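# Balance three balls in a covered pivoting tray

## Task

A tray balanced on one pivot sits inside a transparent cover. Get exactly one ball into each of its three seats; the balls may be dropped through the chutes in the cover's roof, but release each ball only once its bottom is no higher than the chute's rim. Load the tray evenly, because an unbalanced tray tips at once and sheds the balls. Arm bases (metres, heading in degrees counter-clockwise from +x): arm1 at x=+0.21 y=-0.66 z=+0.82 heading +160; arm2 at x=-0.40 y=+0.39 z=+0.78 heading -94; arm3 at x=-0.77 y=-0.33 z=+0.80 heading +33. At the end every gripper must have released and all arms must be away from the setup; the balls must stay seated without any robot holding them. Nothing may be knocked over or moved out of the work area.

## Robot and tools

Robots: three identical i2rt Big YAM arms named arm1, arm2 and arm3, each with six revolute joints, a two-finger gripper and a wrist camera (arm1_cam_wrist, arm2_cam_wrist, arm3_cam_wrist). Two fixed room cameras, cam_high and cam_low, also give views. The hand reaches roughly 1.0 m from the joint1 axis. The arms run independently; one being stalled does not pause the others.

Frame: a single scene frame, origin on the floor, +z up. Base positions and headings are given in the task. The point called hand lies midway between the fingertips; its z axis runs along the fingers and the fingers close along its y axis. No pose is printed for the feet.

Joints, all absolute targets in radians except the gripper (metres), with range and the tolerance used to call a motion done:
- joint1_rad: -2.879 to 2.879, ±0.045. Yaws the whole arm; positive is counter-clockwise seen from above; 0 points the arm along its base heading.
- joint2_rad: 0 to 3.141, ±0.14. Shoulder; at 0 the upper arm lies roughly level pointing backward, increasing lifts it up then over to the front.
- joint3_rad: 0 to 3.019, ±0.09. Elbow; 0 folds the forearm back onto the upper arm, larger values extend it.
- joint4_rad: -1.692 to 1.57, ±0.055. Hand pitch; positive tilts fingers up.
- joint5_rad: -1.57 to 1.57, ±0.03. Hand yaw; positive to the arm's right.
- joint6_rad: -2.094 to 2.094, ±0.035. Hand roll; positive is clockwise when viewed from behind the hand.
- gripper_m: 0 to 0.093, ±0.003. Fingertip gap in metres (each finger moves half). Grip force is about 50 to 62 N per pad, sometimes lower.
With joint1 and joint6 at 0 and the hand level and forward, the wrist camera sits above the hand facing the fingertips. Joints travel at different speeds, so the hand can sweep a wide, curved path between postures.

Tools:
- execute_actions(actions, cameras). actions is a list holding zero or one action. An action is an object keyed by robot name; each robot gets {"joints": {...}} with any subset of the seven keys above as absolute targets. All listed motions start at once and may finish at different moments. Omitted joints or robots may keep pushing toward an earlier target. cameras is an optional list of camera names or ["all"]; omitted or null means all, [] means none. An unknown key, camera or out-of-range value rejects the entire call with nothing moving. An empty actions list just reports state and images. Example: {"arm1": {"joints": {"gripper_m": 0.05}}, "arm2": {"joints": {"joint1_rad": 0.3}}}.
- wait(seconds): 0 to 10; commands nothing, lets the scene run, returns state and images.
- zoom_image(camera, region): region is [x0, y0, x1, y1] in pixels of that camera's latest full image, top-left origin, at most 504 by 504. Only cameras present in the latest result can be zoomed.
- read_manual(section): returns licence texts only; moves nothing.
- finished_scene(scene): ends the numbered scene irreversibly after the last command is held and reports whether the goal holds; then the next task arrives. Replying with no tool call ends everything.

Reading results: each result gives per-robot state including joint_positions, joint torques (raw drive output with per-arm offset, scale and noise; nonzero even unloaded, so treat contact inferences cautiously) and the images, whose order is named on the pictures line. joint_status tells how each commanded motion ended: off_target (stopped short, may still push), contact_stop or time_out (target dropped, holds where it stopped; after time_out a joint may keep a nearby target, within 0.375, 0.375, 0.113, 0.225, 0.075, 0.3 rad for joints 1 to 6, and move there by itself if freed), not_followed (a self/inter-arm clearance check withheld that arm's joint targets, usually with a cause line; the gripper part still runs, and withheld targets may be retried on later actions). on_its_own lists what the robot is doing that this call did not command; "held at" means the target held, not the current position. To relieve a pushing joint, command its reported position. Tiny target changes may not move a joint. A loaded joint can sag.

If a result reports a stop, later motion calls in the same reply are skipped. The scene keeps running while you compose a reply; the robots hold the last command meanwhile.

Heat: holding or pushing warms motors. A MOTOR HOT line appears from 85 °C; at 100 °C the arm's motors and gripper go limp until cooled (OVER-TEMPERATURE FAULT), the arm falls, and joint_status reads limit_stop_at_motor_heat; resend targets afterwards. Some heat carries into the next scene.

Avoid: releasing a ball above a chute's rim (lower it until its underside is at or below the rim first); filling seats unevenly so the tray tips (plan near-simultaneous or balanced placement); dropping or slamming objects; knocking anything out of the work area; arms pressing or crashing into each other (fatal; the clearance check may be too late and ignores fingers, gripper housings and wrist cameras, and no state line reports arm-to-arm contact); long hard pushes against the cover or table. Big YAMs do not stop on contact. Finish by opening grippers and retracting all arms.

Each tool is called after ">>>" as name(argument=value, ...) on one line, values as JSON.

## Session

>>> execute_actions(actions=[])

Scene clock: 0.00 s.
Joint torques (N m, as the arm reports them, + toward a larger angle): no reading
arm1.joint_positions: joint1_rad=+0.432 joint2_rad=+0.622 joint3_rad=+1.326 joint4_rad=-1.323 joint5_rad=-0.086 joint6_rad=+0.068 gripper_m=+0.094
arm1.joint_status: not commanded
arm1.hand: x=-0.0326 y=-0.7038 z=+1.3263 quat_wxyz=(+0.067, +0.888, +0.033, -0.454) (m; scene frame)
arm2.joint_positions: joint1_rad=+0.739 joint2_rad=+0.426 joint3_rad=+1.692 joint4_rad=-1.388 joint5_rad=+0.120 joint6_rad=+0.111 gripper_m=+0.094
arm2.joint_status: not commanded
arm2.hand: x=-0.3805 y=+0.3260 z=+1.4683 quat_wxyz=(-0.595, -0.396, -0.635, +0.296) (m; scene frame)
arm3.joint_positions: joint1_rad=+0.796 joint2_rad=+0.486 joint3_rad=+1.675 joint4_rad=-1.406 joint5_rad=-0.017 joint6_rad=-0.561 gripper_m=+0.094
arm3.joint_status: not commanded
arm3.hand: x=-0.7465 y=-0.2314 z=+1.4691 quat_wxyz=(-0.570, +0.644, -0.442, -0.253) (m; scene frame)
pictures: arm1_cam_wrist, arm2_cam_wrist, arm3_cam_wrist, cam_high, cam_low
Images, in order (width x height): arm1_cam_wrist 672x504, arm2_cam_wrist 672x504, arm3_cam_wrist 672x504, cam_high 672x504, cam_low 672x504.

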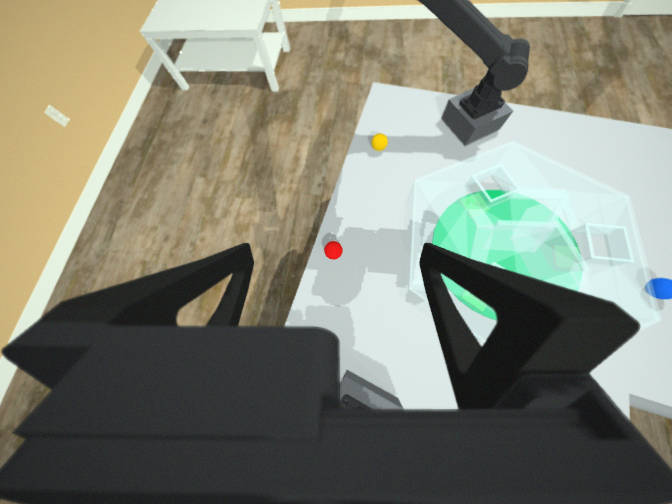

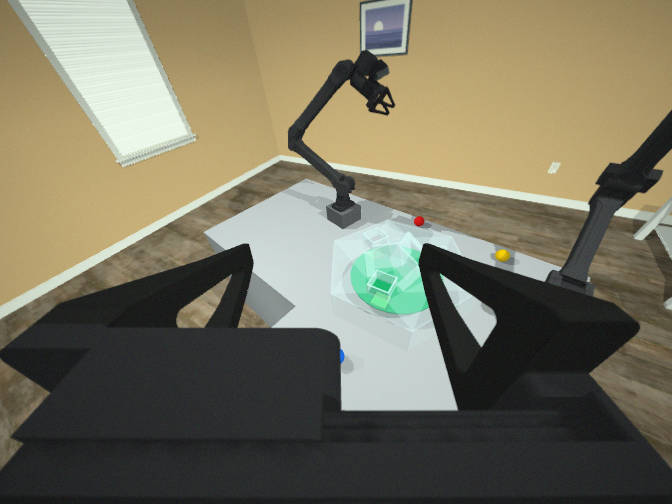

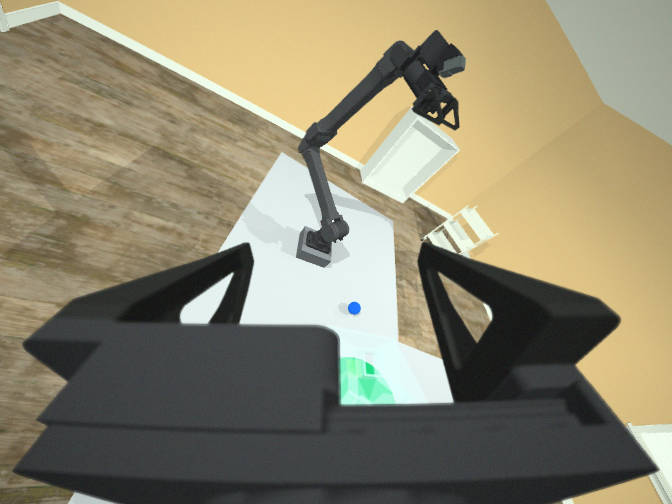

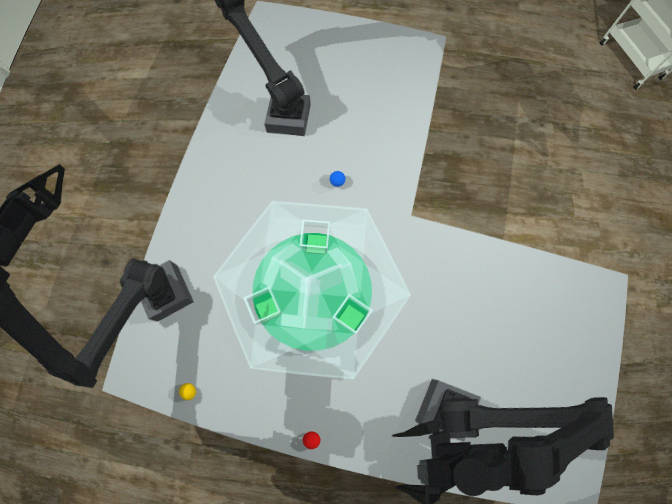

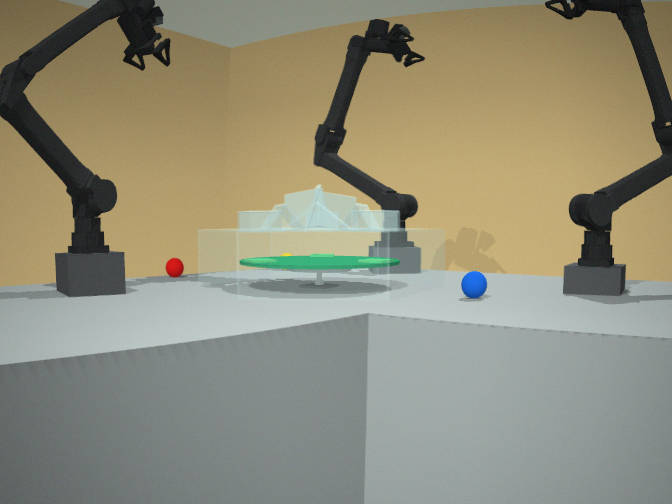

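>>> execute_actions(actions=[{"arm1":{"joints":{"joint1_rad":0.623,"joint2_rad":1.715,"joint3_rad":1.117,"joint4_rad":-0.957,"joint5_rad":0,"joint6_rad":0}},"arm2":{"joints":{"joint1_rad":0.807,"joint2_rad":1.503,"joint3_rad":0.975,"joint4_rad":-1.03,"joint5_rad":0,"joint6_rad":-1.0}},"arm3":{"joints":{"joint1_rad":-1.815,"joint2_rad":1.17,"joint3_rad":1.11,"joint4_rad":-1.49,"joint5_rad":0,"joint6_rad":0}}}])

Scene clock: 6.47 s.
Joint torques (N m, as the arm reports them, + toward a larger angle): arm1=[ -0.25 -11.96   7.14   0.58  -0.01  -0.15] | arm2=[  0.02 -10.16   9.67   0.47  -0.14  -0.07] | arm3=[ 0.55 -7.79  9.79 -0.4   0.17  0.1 ]
arm1.joint_positions: joint1_rad=+0.615 joint2_rad=+1.723 joint3_rad=+1.119 joint4_rad=-0.967 joint5_rad=-0.002 joint6_rad=+0.017 gripper_m=+0.094
arm1.joint_status: all done
arm1.hand: x=-0.2353 y=-0.7841 z=+0.8461 quat_wxyz=(-0.007, +0.992, +0.128, +0.000) (m; scene frame)
arm2.joint_positions: joint1_rad=+0.801 joint2_rad=+1.494 joint3_rad=+0.956 joint4_rad=-1.032 joint5_rad=+0.003 joint6_rad=-0.985 gripper_m=+0.094
arm2.joint_status: all done
arm2.hand: x=-0.1428 y=+0.0972 z=+0.8576 quat_wxyz=(+0.001, +0.074, -0.997, +0.003) (m; scene frame)
arm3.joint_positions: joint1_rad=-1.813 joint2_rad=+1.187 joint3_rad=+1.078 joint4_rad=-1.478 joint5_rad=-0.002 joint6_rad=-0.007 gripper_m=+0.094
arm3.joint_status: all done
arm3.hand: x=-0.6638 y=-0.6349 z=+1.0216 quat_wxyz=(+0.007, -0.578, -0.816, -0.001) (m; scene frame)
pictures: arm1_cam_wrist, arm2_cam_wrist, arm3_cam_wrist, cam_high, cam_low
Images, in order (width x height): arm1_cam_wrist 672x504, arm2_cam_wrist 672x504, arm3_cam_wrist 672x504, cam_high 672x504, cam_low 672x504.

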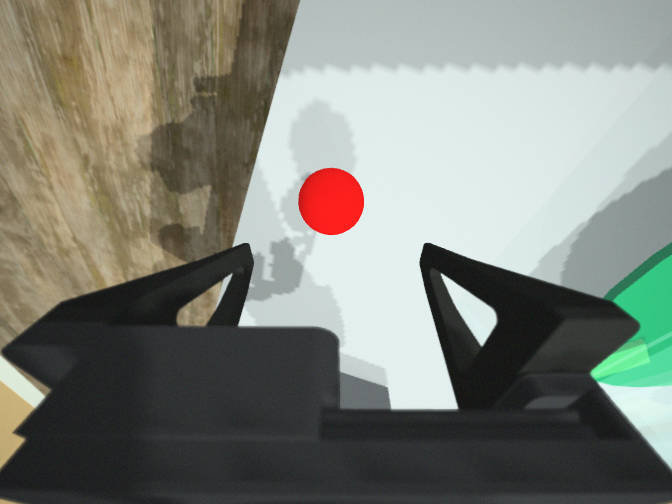

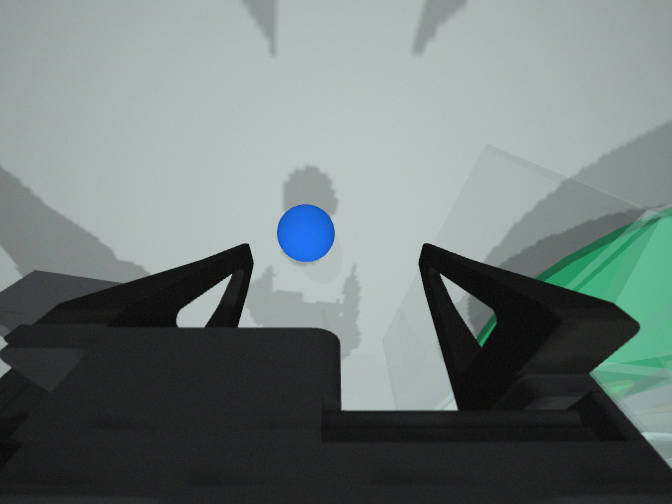

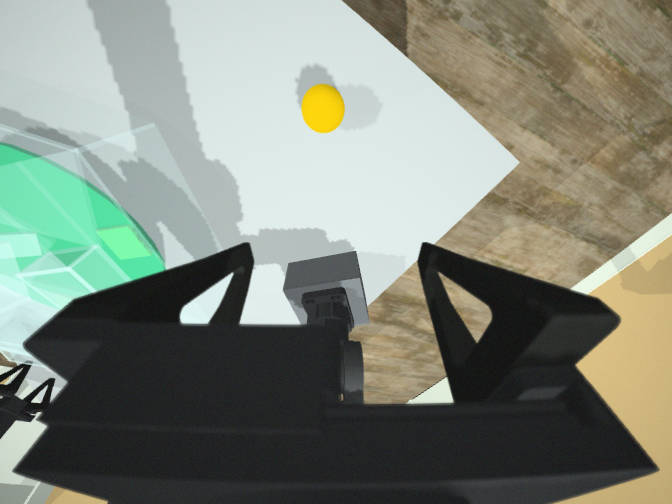

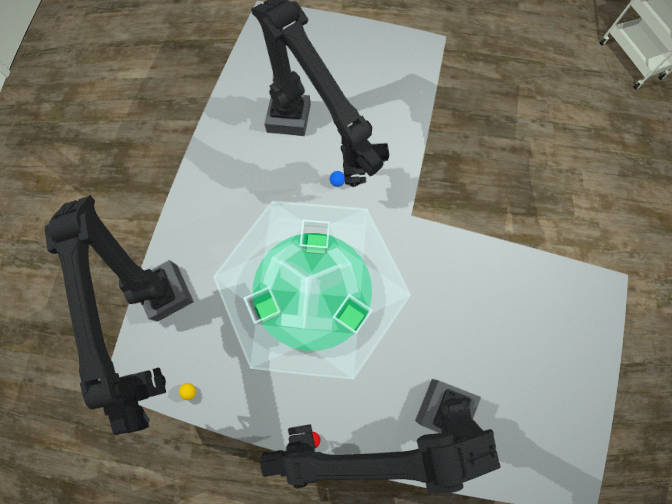

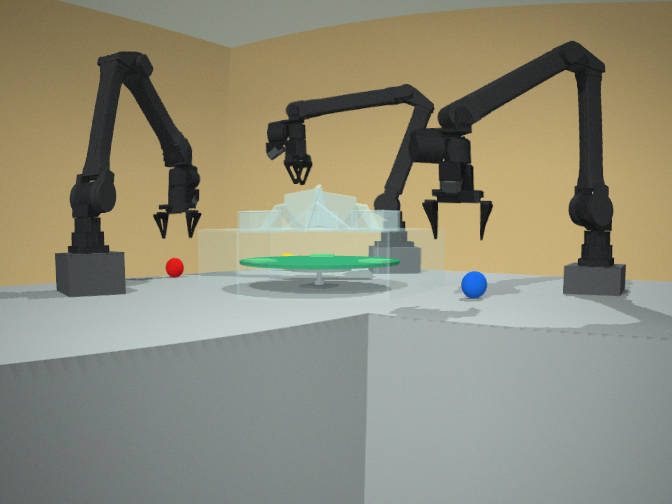

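>>> execute_actions(actions=[{"arm1":{"joints":{"joint1_rad":0.635,"joint2_rad":1.862,"joint3_rad":1.011,"joint4_rad":-0.702}},"arm2":{"joints":{"joint1_rad":0.71,"joint2_rad":1.553,"joint3_rad":0.708,"joint4_rad":-0.704}},"arm3":{"joints":{"joint1_rad":-1.76,"joint2_rad":1.648,"joint3_rad":0.769,"joint4_rad":-0.658}}}], cameras=["arm1_cam_wrist","arm2_cam_wrist","arm3_cam_wrist"])

Scene clock: 10.07 s.
Joint torques (N m, as the arm reports them, + toward a larger angle): arm1=[  0.1  -12.49   6.04   0.66  -0.01  -0.15] | arm2=[-0.04 -9.5   6.74  0.91 -0.05 -0.08] | arm3=[  0.6  -11.33   5.95   0.86   0.17   0.1 ]
arm1.joint_positions: joint1_rad=+0.623 joint2_rad=+1.871 joint3_rad=+1.008 joint4_rad=-0.714 joint5_rad=-0.002 joint6_rad=+0.017 gripper_m=+0.094
arm1.joint_status: all done
arm1.hand: x=-0.2197 y=-0.7816 z=+0.7504 quat_wxyz=(-0.008, +0.991, +0.132, +0.003) (m; scene frame)
arm2.joint_positions: joint1_rad=+0.705 joint2_rad=+1.553 joint3_rad=+0.701 joint4_rad=-0.716 joint5_rad=+0.001 joint6_rad=-0.985 gripper_m=+0.094
arm2.joint_status: all done
arm2.hand: x=-0.2029 y=+0.1166 z=+0.7630 quat_wxyz=(-0.001, +0.027, -1.000, +0.003) (m; scene frame)
arm3.joint_positions: joint1_rad=-1.764 joint2_rad=+1.668 joint3_rad=+0.746 joint4_rad=-0.672 joint5_rad=-0.002 joint6_rad=-0.007 gripper_m=+0.094
arm3.joint_status: all done
arm3.hand: x=-0.6389 y=-0.6612 z=+0.7525 quat_wxyz=(+0.010, -0.558, -0.830, -0.003) (m; scene frame)
pictures: arm1_cam_wrist, arm2_cam_wrist, arm3_cam_wrist
Images, in order (width x height): arm1_cam_wrist 672x504, arm2_cam_wrist 672x504, arm3_cam_wrist 672x504.

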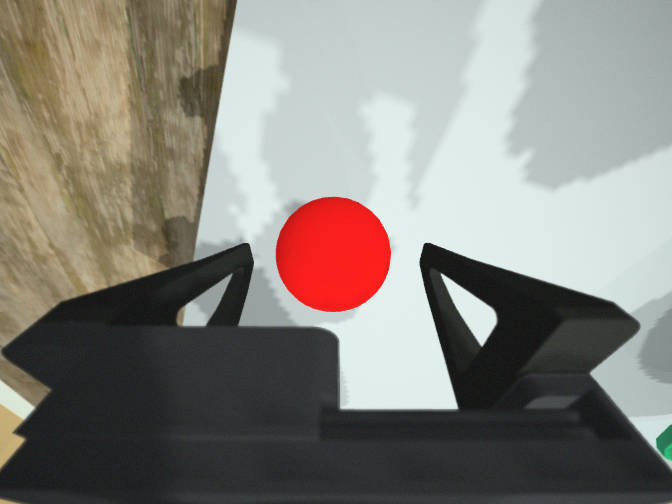

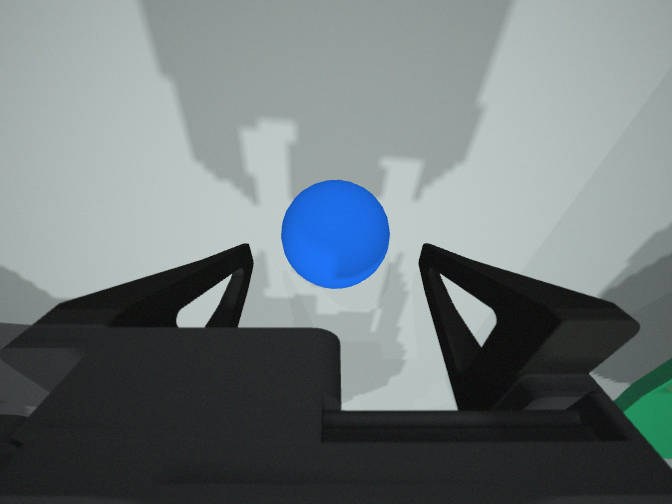

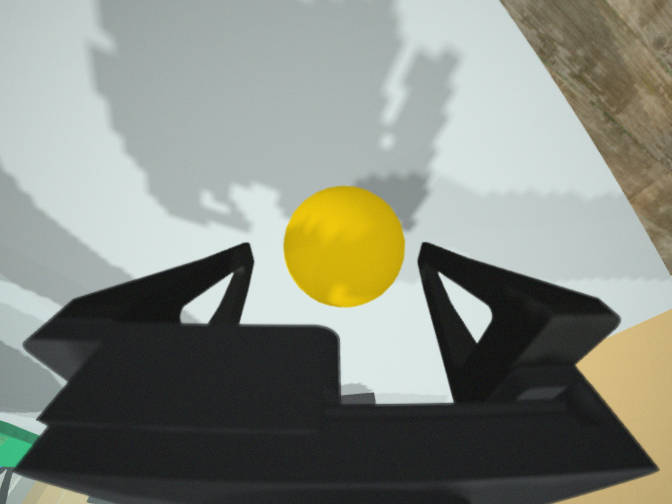

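>>> execute_actions(actions=[{"arm1":{"joints":{"joint4_rad":-0.68}},"arm2":{"joints":{"joint1_rad":0.735,"joint2_rad":1.585,"joint4_rad":-0.67}},"arm3":{"joints":{"joint4_rad":-0.625}}}], cameras=["arm1_cam_wrist","arm2_cam_wrist","arm3_cam_wrist"])

Scene clock: 11.70 s.
Joint torques (N m, as the arm reports them, + toward a larger angle): arm1=[  0.16 -12.65   6.07   0.7   -0.01  -0.15] | arm2=[ 0.22 -8.88  6.63  0.95 -0.04 -0.09] | arm3=[  0.51 -10.73   6.16   0.74   0.18   0.09]
arm1.joint_positions: joint1_rad=+0.623 joint2_rad=+1.871 joint3_rad=+1.008 joint4_rad=-0.693 joint5_rad=-0.002 joint6_rad=+0.017 gripper_m=+0.094
arm1.joint_status: all done
arm1.hand: x=-0.2247 y=-0.7830 z=+0.7504 quat_wxyz=(-0.006, +0.991, +0.132, -0.008) (m; scene frame)
arm2.joint_positions: joint1_rad=+0.727 joint2_rad=+1.576 joint3_rad=+0.701 joint4_rad=-0.682 joint5_rad=+0.001 joint6_rad=-0.985 gripper_m=+0.094
arm2.joint_status: all done
arm2.hand: x=-0.1942 y=+0.1170 z=+0.7560 quat_wxyz=(-0.004, +0.037, -0.999, +0.008) (m; scene frame)
arm3.joint_positions: joint1_rad=-1.764 joint2_rad=+1.668 joint3_rad=+0.746 joint4_rad=-0.639 joint5_rad=-0.002 joint6_rad=-0.007 gripper_m=+0.094
arm3.joint_status: all done
arm3.hand: x=-0.6359 y=-0.6687 z=+0.7525 quat_wxyz=(-0.004, -0.558, -0.830, +0.006) (m; scene frame)
pictures: arm1_cam_wrist, arm2_cam_wrist, arm3_cam_wrist
Images, in order (width x height): arm1_cam_wrist 672x504, arm2_cam_wrist 672x504, arm3_cam_wrist 672x504.

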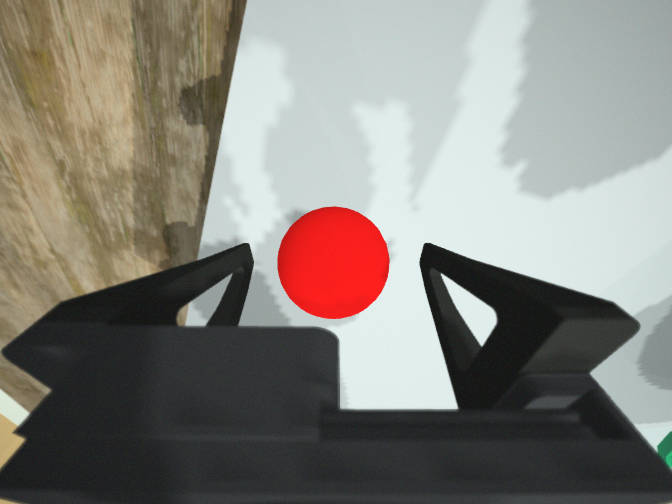

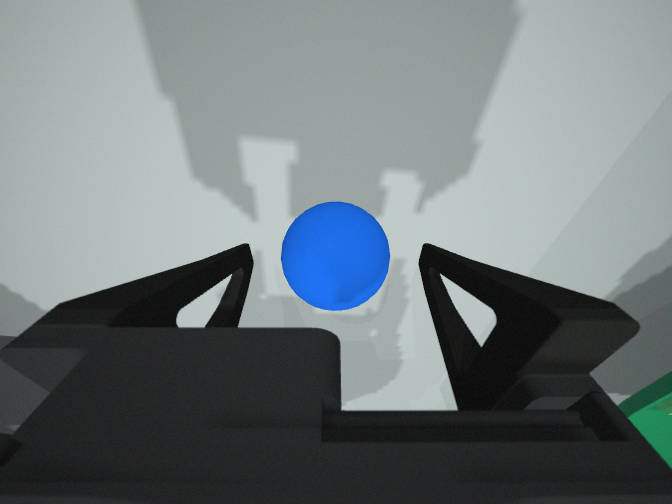

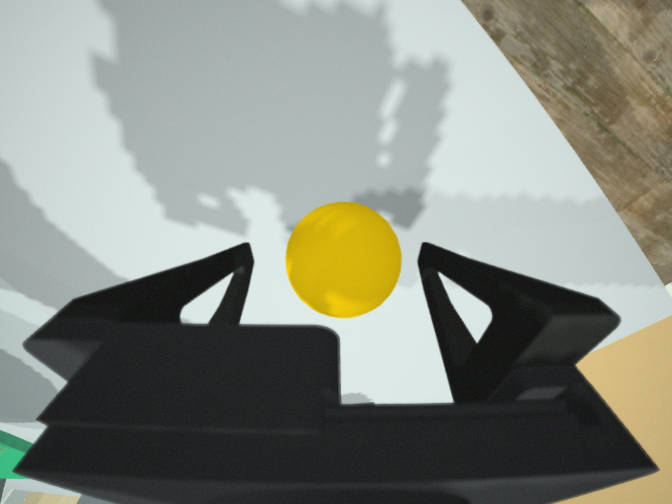

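>>> execute_actions(actions=[{"arm1":{"joints":{"gripper_m":0.045}},"arm2":{"joints":{"gripper_m":0.045}},"arm3":{"joints":{"gripper_m":0.045}}}], cameras=[])

>>> execute_actions(actions=[{"arm1":{"joints":{"joint2_rad":1.46,"joint3_rad":1.34,"joint4_rad":-1.43}},"arm2":{"joints":{"joint2_rad":1.21,"joint3_rad":1.2,"joint4_rad":-1.54}},"arm3":{"joints":{"joint2_rad":1.28,"joint3_rad":1.2,"joint4_rad":-1.47}}}], cameras=["cam_low"])

Scene clock: 14.53 s.
Joint torques (N m, as the arm reports them, + toward a larger angle): arm1=[  0.14 -12.57   6.06   0.69  -0.02  -0.15] | arm2=[ 0.14 -8.93  6.6   0.85 -0.04 -0.06] | arm3=[  1.11 -11.15   6.11   0.72   0.12   0.11]
arm1.joint_positions: joint1_rad=+0.623 joint2_rad=+1.871 joint3_rad=+1.008 joint4_rad=-0.692 joint5_rad=-0.002 joint6_rad=+0.016 gripper_m=+0.055
arm1.joint_status: gripper_m off_target (ended at +0.055, target +0.045)
arm1.hand: x=-0.2249 y=-0.7832 z=+0.7504 quat_wxyz=(-0.006, +0.991, +0.132, -0.008) (m; scene frame)
arm2.joint_positions: joint1_rad=+0.727 joint2_rad=+1.576 joint3_rad=+0.701 joint4_rad=-0.681 joint5_rad=+0.001 joint6_rad=-0.985 gripper_m=+0.056
arm2.joint_status: gripper_m off_target (ended at +0.056, target +0.045)
arm2.hand: x=-0.1940 y=+0.1169 z=+0.7559 quat_wxyz=(-0.005, +0.037, -0.999, +0.008) (m; scene frame)
arm3.joint_positions: joint1_rad=-1.764 joint2_rad=+1.668 joint3_rad=+0.746 joint4_rad=-0.639 joint5_rad=-0.001 joint6_rad=-0.007 gripper_m=+0.055
arm3.joint_status: gripper_m off_target (ended at +0.055, target +0.045)
arm3.hand: x=-0.6361 y=-0.6689 z=+0.7525 quat_wxyz=(-0.003, -0.559, -0.829, +0.007) (m; scene frame)
pictures: none
No camera images: the call's "cameras" was empty. Leave "cameras" out to get every camera's image.

Scene clock: 16.07 s.
Joint torques (N m, as the arm reports them, + toward a larger angle): arm1=[  0.19 -10.97   9.65  -0.19  -0.02  -0.15] | arm2=[ 0.13 -8.18 11.33 -0.15 -0.05 -0.06] | arm3=[ 0.93 -9.16  8.91 -0.27  0.13  0.15]
arm1.joint_positions: joint1_rad=+0.623 joint2_rad=+1.478 joint3_rad=+1.327 joint4_rad=-1.419 joint5_rad=-0.002 joint6_rad=+0.016 gripper_m=+0.055
arm1.joint_status: all done
arm1.hand: x=-0.2062 y=-0.7825 z=+1.0247 quat_wxyz=(-0.008, +0.991, +0.132, +0.000) (m; scene frame)
arm2.joint_positions: joint1_rad=+0.727 joint2_rad=+1.217 joint3_rad=+1.177 joint4_rad=-1.529 joint5_rad=+0.001 joint6_rad=-0.986 gripper_m=+0.056
arm2.joint_status: all done
arm2.hand: x=-0.1968 y=+0.1209 z=+1.0344 quat_wxyz=(-0.001, +0.038, -0.999, +0.003) (m; scene frame)
arm3.joint_positions: joint1_rad=-1.764 joint2_rad=+1.291 joint3_rad=+1.180 joint4_rad=-1.458 joint5_rad=-0.001 joint6_rad=-0.007 gripper_m=+0.055
arm3.joint_status: all done
arm3.hand: x=-0.6332 y=-0.6705 z=+1.0269 quat_wxyz=(+0.000, -0.559, -0.829, +0.004) (m; scene frame)
pictures: cam_low
Images, in order (width x height): cam_low 672x504.

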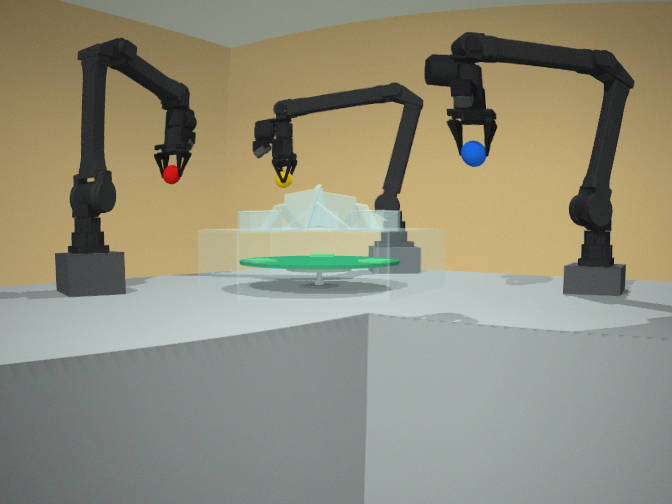

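>>> execute_actions(actions=[{"arm1":{"joints":{"joint1_rad":-0.34,"joint2_rad":1.508,"joint3_rad":1.227,"joint4_rad":-1.27,"joint6_rad":1.465}},"arm2":{"joints":{"joint1_rad":0.372,"joint2_rad":1.79,"joint3_rad":1.775,"joint4_rad":-1.50,"joint6_rad":1.96}},"arm3":{"joints":{"joint1_rad":-0.65,"joint2_rad":1.37,"joint3_rad":1.145,"joint4_rad":-1.312,"joint6_rad":1.02}}}])

Scene clock: 21.53 s.
Joint torques (N m, as the arm reports them, + toward a larger angle): arm1=[ -0.62 -11.48   8.36   0.3   -0.06   0.19] | arm2=[  0.14 -19.47  13.94   0.34   0.11   0.28] | arm3=[ -0.23 -11.48   8.33   0.5    0.19   0.12]
arm1.joint_positions: joint1_rad=-0.340 joint2_rad=+1.529 joint3_rad=+1.227 joint4_rad=-1.274 joint5_rad=+0.001 joint6_rad=+1.448 gripper_m=+0.055
arm1.joint_status: all done
arm1.hand: x=-0.1305 y=-0.3855 z=+0.9728 quat_wxyz=(-0.004, +0.485, -0.875, -0.006) (m; scene frame)
arm2.joint_positions: joint1_rad=+0.364 joint2_rad=+1.809 joint3_rad=+1.720 joint4_rad=-1.503 joint5_rad=+0.001 joint6_rad=+1.944 gripper_m=+0.056
arm2.joint_status: all done
arm2.hand: x=-0.2412 y=-0.1415 z=+0.9897 quat_wxyz=(+0.008, -0.999, +0.038, +0.003) (m; scene frame)
arm3.joint_positions: joint1_rad=-0.649 joint2_rad=+1.399 joint3_rad=+1.128 joint4_rad=-1.319 joint5_rad=+0.000 joint6_rad=+1.012 gripper_m=+0.055
arm3.joint_status: all done
arm3.hand: x=-0.3813 y=-0.3638 z=+0.9658 quat_wxyz=(+0.010, -0.518, -0.855, +0.008) (m; scene frame)
pictures: arm1_cam_wrist, arm2_cam_wrist, arm3_cam_wrist, cam_high, cam_low
Images, in order (width x height): arm1_cam_wrist 672x504, arm2_cam_wrist 672x504, arm3_cam_wrist 672x504, cam_high 672x504, cam_low 672x504.

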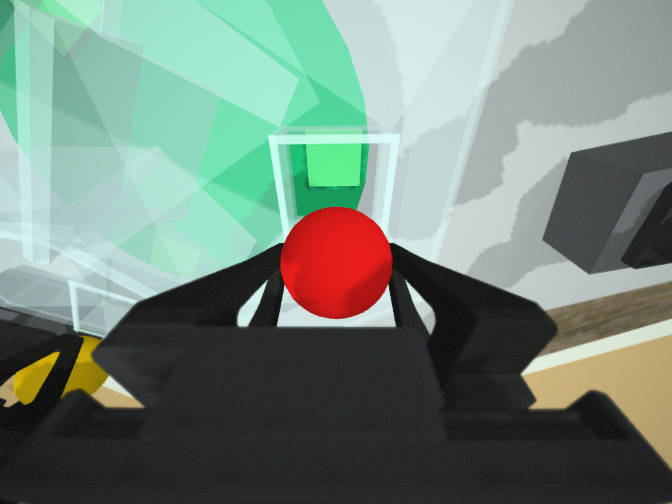

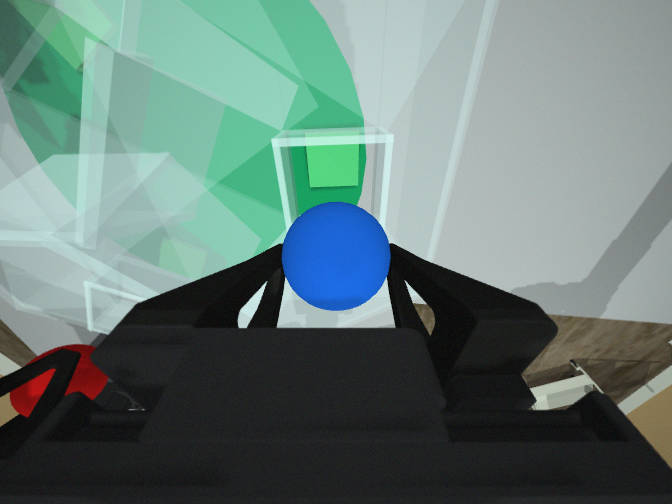

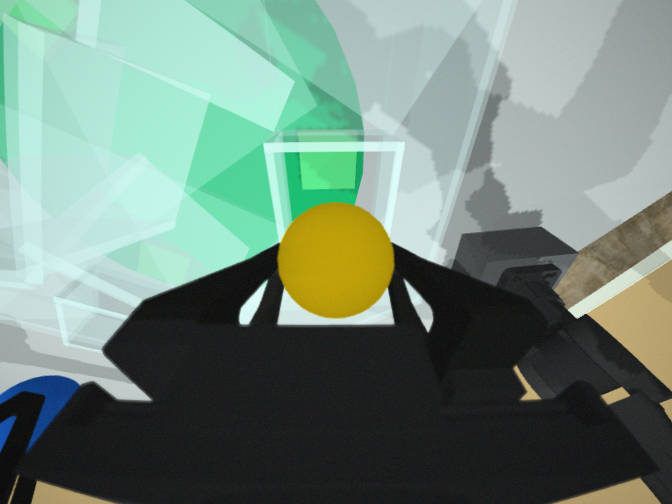

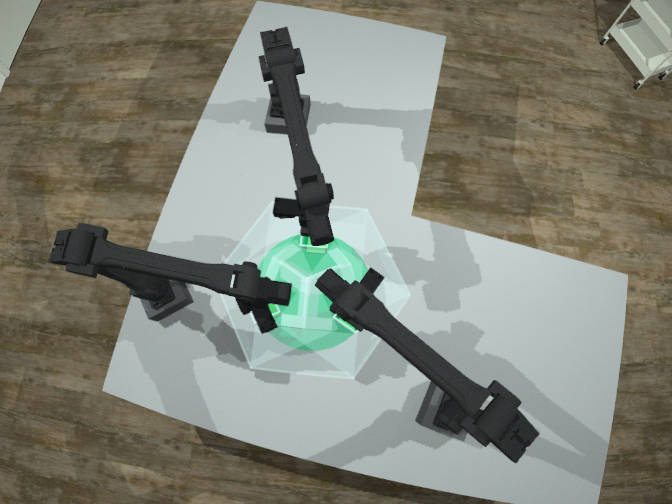

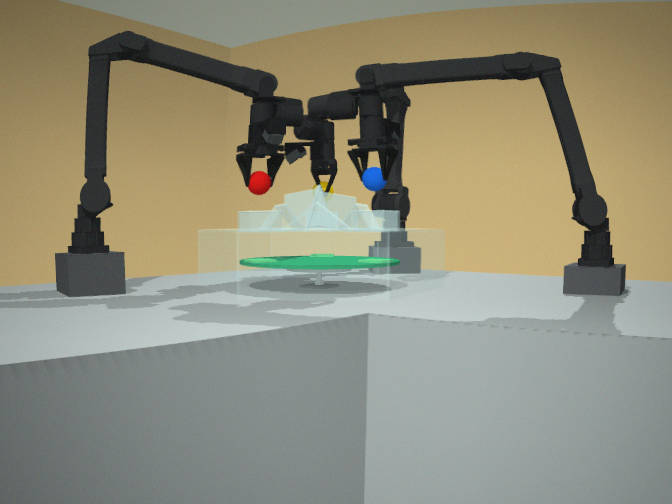

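>>> execute_actions(actions=[{"arm1":{"joints":{"joint2_rad":1.563,"joint3_rad":1.125,"joint4_rad":-1.112}},"arm2":{"joints":{"joint1_rad":0.385,"joint2_rad":1.835,"joint3_rad":1.597,"joint4_rad":-1.313}},"arm3":{"joints":{"joint1_rad":-0.635,"joint2_rad":1.422,"joint3_rad":1.052,"joint4_rad":-1.167}}}])

>>> zoom_image(camera="cam_low", region=[220, 150, 420, 280])

Scene clock: 25.43 s.
Joint torques (N m, as the arm reports them, + toward a larger angle): arm1=[ -0.6  -11.47   8.23   0.59  -0.06   0.19] | arm2=[  0.41 -18.89   9.77   1.07  -0.19   0.29] | arm3=[  1.3  -10.42   8.33   0.61   0.21   0.09]
arm1.joint_positions: joint1_rad=-0.340 joint2_rad=+1.578 joint3_rad=+1.122 joint4_rad=-1.124 joint5_rad=+0.001 joint6_rad=+1.448 gripper_m=+0.055
arm1.joint_status: all done
arm1.hand: x=-0.1272 y=-0.3874 z=+0.9150 quat_wxyz=(-0.005, +0.485, -0.875, -0.004) (m; scene frame)
arm2.joint_positions: joint1_rad=+0.375 joint2_rad=+1.843 joint3_rad=+1.587 joint4_rad=-1.331 joint5_rad=+0.009 joint6_rad=+1.945 gripper_m=+0.056
arm2.joint_status: all done
arm2.hand: x=-0.2363 y=-0.1426 z=+0.9211 quat_wxyz=(+0.005, -0.999, +0.033, +0.006) (m; scene frame)
arm3.joint_positions: joint1_rad=-0.645 joint2_rad=+1.435 joint3_rad=+1.031 joint4_rad=-1.180 joint5_rad=+0.000 joint6_rad=+1.012 gripper_m=+0.055
arm3.joint_status: all done
arm3.hand: x=-0.3830 y=-0.3623 z=+0.9174 quat_wxyz=(+0.007, -0.516, -0.856, +0.007) (m; scene frame)
pictures: arm1_cam_wrist, arm2_cam_wrist, arm3_cam_wrist, cam_high, cam_low
Images, in order (width x height): arm1_cam_wrist 672x504, arm2_cam_wrist 672x504, arm3_cam_wrist 672x504, cam_high 672x504, cam_low 672x504.

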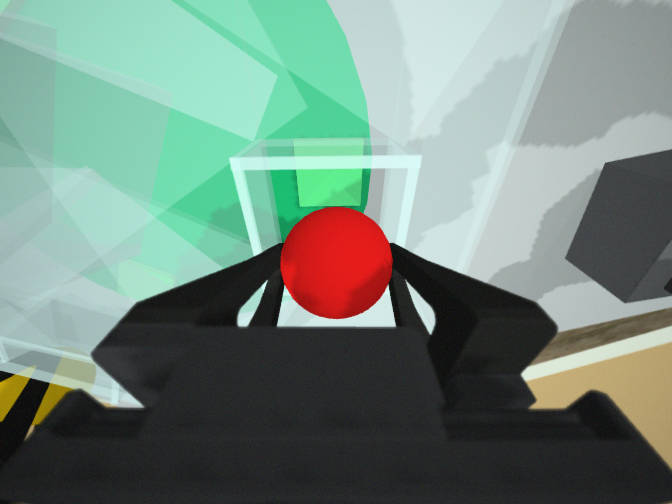

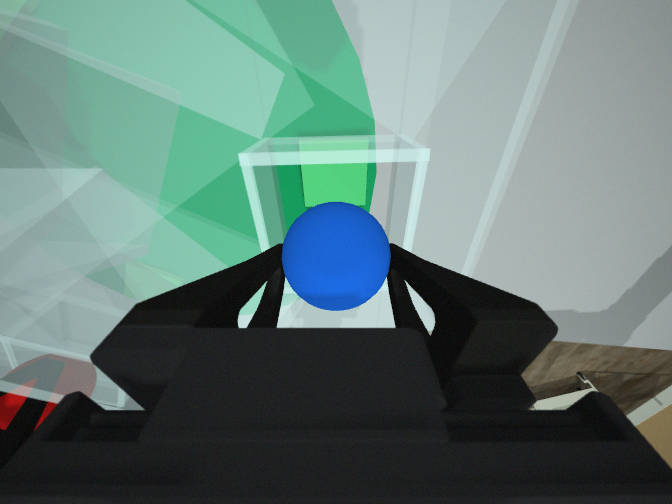

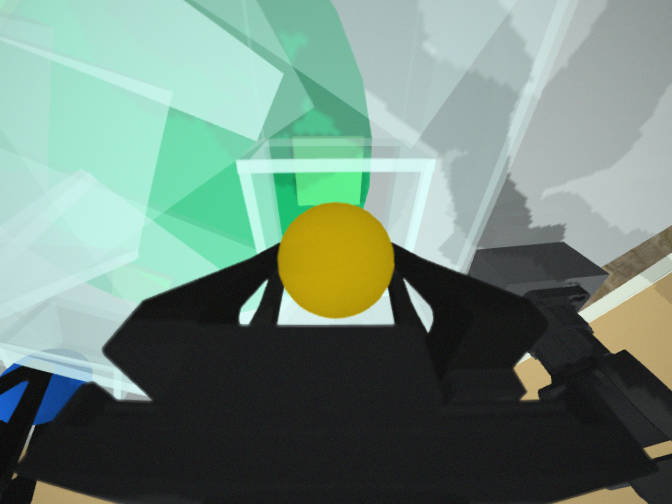

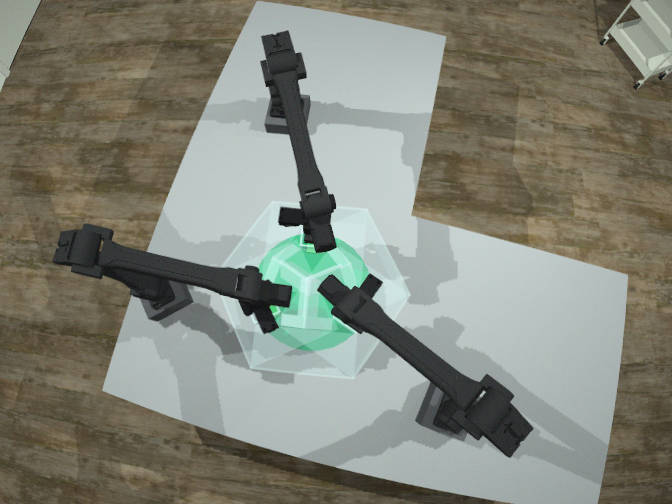

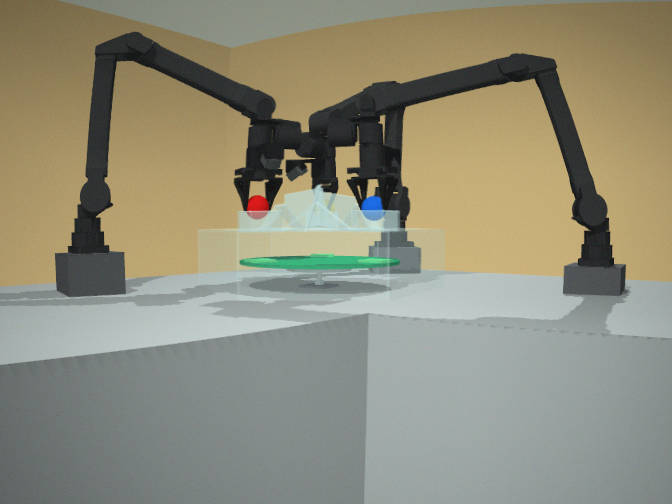

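Region (220, 150, 420, 280) of cam_low's 672x504 image, scaled by 2.520, with more detail than that image has; it fills the top 328 rows of this view, and the rest is white.

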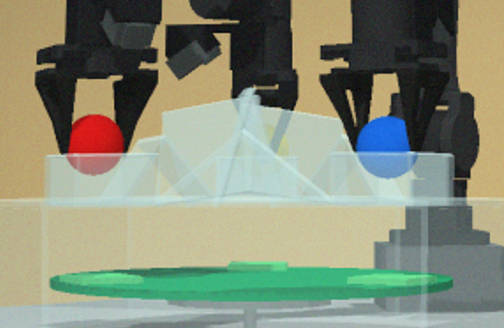

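>>> execute_actions(actions=[{"arm1":{"joints":{"joint2_rad":1.555,"joint4_rad":-1.09}},"arm2":{"joints":{"joint1_rad":0.357,"joint5_rad":0}}}], cameras=["arm1_cam_wrist","arm2_cam_wrist"])

Scene clock: 26.90 s.
Joint torques (N m, as the arm reports them, + toward a larger angle): arm1=[ -0.71 -11.74   8.23   0.65  -0.07   0.19] | arm2=[ -1.05 -19.09   9.78   0.72   0.04   0.29] | arm3=[  1.03 -10.55   8.12   0.69   0.21   0.14]
arm1.joint_positions: joint1_rad=-0.340 joint2_rad=+1.577 joint3_rad=+1.122 joint4_rad=-1.102 joint5_rad=+0.001 joint6_rad=+1.448 gripper_m=+0.055
arm1.joint_status: all done
arm1.hand: x=-0.1314 y=-0.3840 z=+0.9154 quat_wxyz=(-0.001, +0.485, -0.875, -0.014) (m; scene frame)
arm2.joint_positions: joint1_rad=+0.367 joint2_rad=+1.843 joint3_rad=+1.587 joint4_rad=-1.324 joint5_rad=+0.003 joint6_rad=+1.945 gripper_m=+0.056
arm2.joint_status: all done
arm2.hand: x=-0.2389 y=-0.1452 z=+0.9211 quat_wxyz=(+0.003, -0.999, +0.037, +0.002) (m; scene frame)
arm3.joint_positions: joint1_rad=-0.645 joint2_rad=+1.435 joint3_rad=+1.031 joint4_rad=-1.180 joint5_rad=+0.000 joint6_rad=+1.012 gripper_m=+0.055
arm3.joint_status: not commanded
arm3.hand: x=-0.3830 y=-0.3623 z=+0.9174 quat_wxyz=(+0.007, -0.516, -0.856, +0.007) (m; scene frame)
pictures: arm1_cam_wrist, arm2_cam_wrist
Images, in order (width x height): arm1_cam_wrist 672x504, arm2_cam_wrist 672x504.

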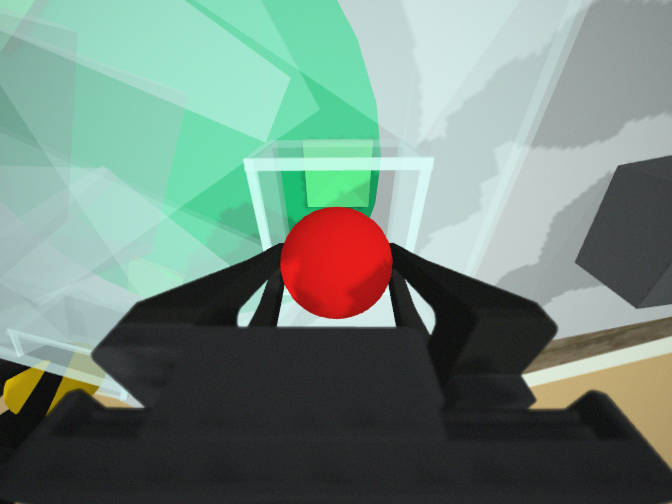

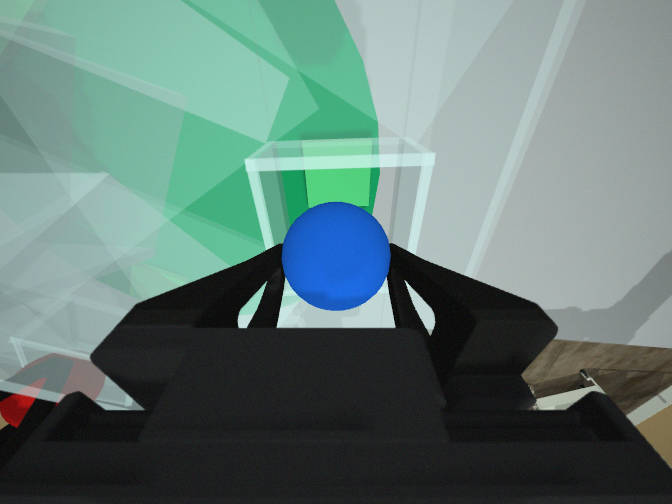

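>>> execute_actions(actions=[{"arm1":{"joints":{"gripper_m":0.065}},"arm2":{"joints":{"gripper_m":0.065}},"arm3":{"joints":{"gripper_m":0.065}}}], cameras=["cam_low"])

>>> execute_actions(actions=[{"arm1":{"joints":{"joint2_rad":1.25,"joint3_rad":1.2,"joint4_rad":-1.4}},"arm2":{"joints":{"joint2_rad":1.45,"joint3_rad":1.5,"joint4_rad":-1.5}},"arm3":{"joints":{"joint2_rad":1.1,"joint3_rad":1.1,"joint4_rad":-1.4}}}], cameras=["cam_low","cam_high"])

Scene clock: 28.87 s.
Joint torques (N m, as the arm reports them, + toward a larger angle): arm1=[ -0.67 -10.51   8.28   0.68  -0.06   0.19] | arm2=[ -1.19 -18.56   9.9    0.73   0.13   0.28] | arm3=[  1.15 -10.36   8.29   0.7    0.08   0.14]
arm1.joint_positions: joint1_rad=-0.340 joint2_rad=+1.565 joint3_rad=+1.122 joint4_rad=-1.102 joint5_rad=+0.001 joint6_rad=+1.448 gripper_m=+0.065
arm1.joint_status: all done
arm1.hand: x=-0.1317 y=-0.3838 z=+0.9205 quat_wxyz=(+0.001, +0.485, -0.875, -0.020) (m; scene frame)
arm2.joint_positions: joint1_rad=+0.366 joint2_rad=+1.840 joint3_rad=+1.587 joint4_rad=-1.324 joint5_rad=+0.001 joint6_rad=+1.945 gripper_m=+0.065
arm2.joint_status: all done
arm2.hand: x=-0.2388 y=-0.1451 z=+0.9226 quat_wxyz=(+0.001, -0.999, +0.037, +0.001) (m; scene frame)
arm3.joint_positions: joint1_rad=-0.645 joint2_rad=+1.435 joint3_rad=+1.031 joint4_rad=-1.180 joint5_rad=+0.002 joint6_rad=+1.012 gripper_m=+0.065
arm3.joint_status: all done
arm3.hand: x=-0.3830 y=-0.3628 z=+0.9175 quat_wxyz=(+0.007, -0.516, -0.856, +0.008) (m; scene frame)
pictures: cam_low
Images, in order (width x height): cam_low 672x504.

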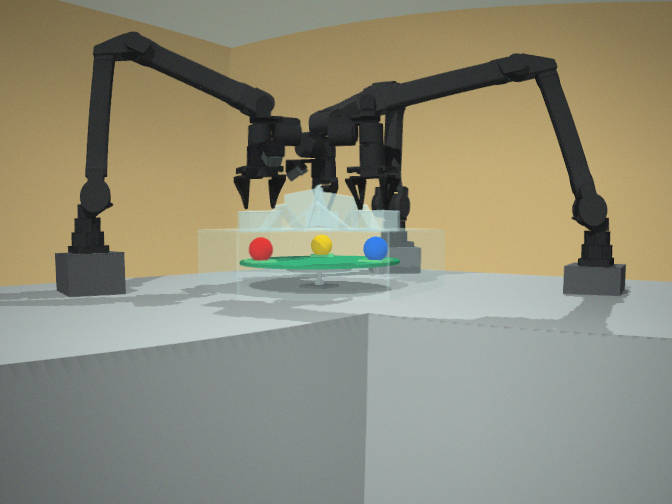

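Scene clock: 30.27 s.
Joint torques (N m, as the arm reports them, + toward a larger angle): arm1=[-0.65 -6.77 12.05 -0.02 -0.06  0.17] | arm2=[ -1.15 -12.08  10.56   0.13   0.12   0.27] | arm3=[ 0.91 -4.7  10.12 -0.05  0.13  0.11]
arm1.joint_positions: joint1_rad=-0.340 joint2_rad=+1.249 joint3_rad=+1.159 joint4_rad=-1.390 joint5_rad=+0.001 joint6_rad=+1.449 gripper_m=+0.065
arm1.joint_status: all done
arm1.hand: x=-0.0772 y=-0.4298 z=+1.0517 quat_wxyz=(+0.014, +0.484, -0.874, -0.050) (m; scene frame)
arm2.joint_positions: joint1_rad=+0.366 joint2_rad=+1.451 joint3_rad=+1.487 joint4_rad=-1.491 joint5_rad=+0.001 joint6_rad=+1.945 gripper_m=+0.065
arm2.joint_status: all done
arm2.hand: x=-0.2692 y=-0.0470 z=+1.0705 quat_wxyz=(-0.056, -0.998, +0.037, -0.019) (m; scene frame)
arm3.joint_positions: joint1_rad=-0.644 joint2_rad=+1.096 joint3_rad=+1.064 joint4_rad=-1.389 joint5_rad=+0.002 joint6_rad=+1.013 gripper_m=+0.065
arm3.joint_status: all done
arm3.hand: x=-0.4402 y=-0.3575 z=+1.0420 quat_wxyz=(-0.066, -0.515, -0.854, -0.029) (m; scene frame)
pictures: cam_high, cam_low
Images, in order (width x height): cam_high 672x504, cam_low 672x504.

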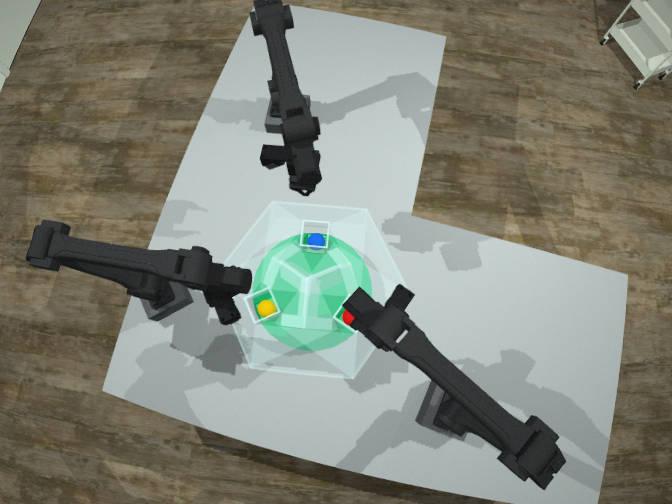

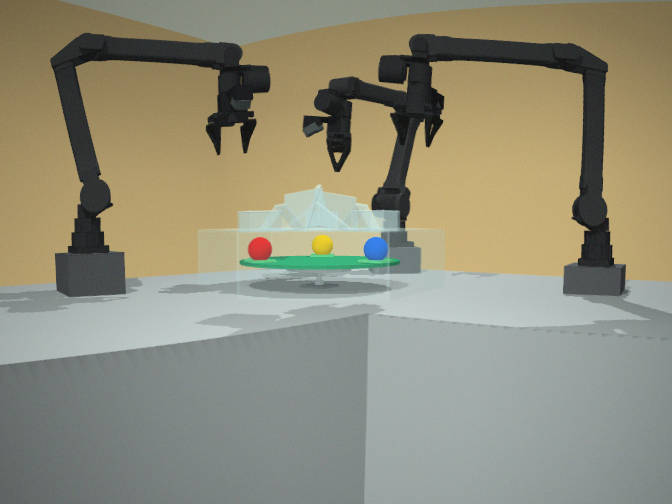

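>>> finished_scene(scene=2)

The scene is finished: the task was done.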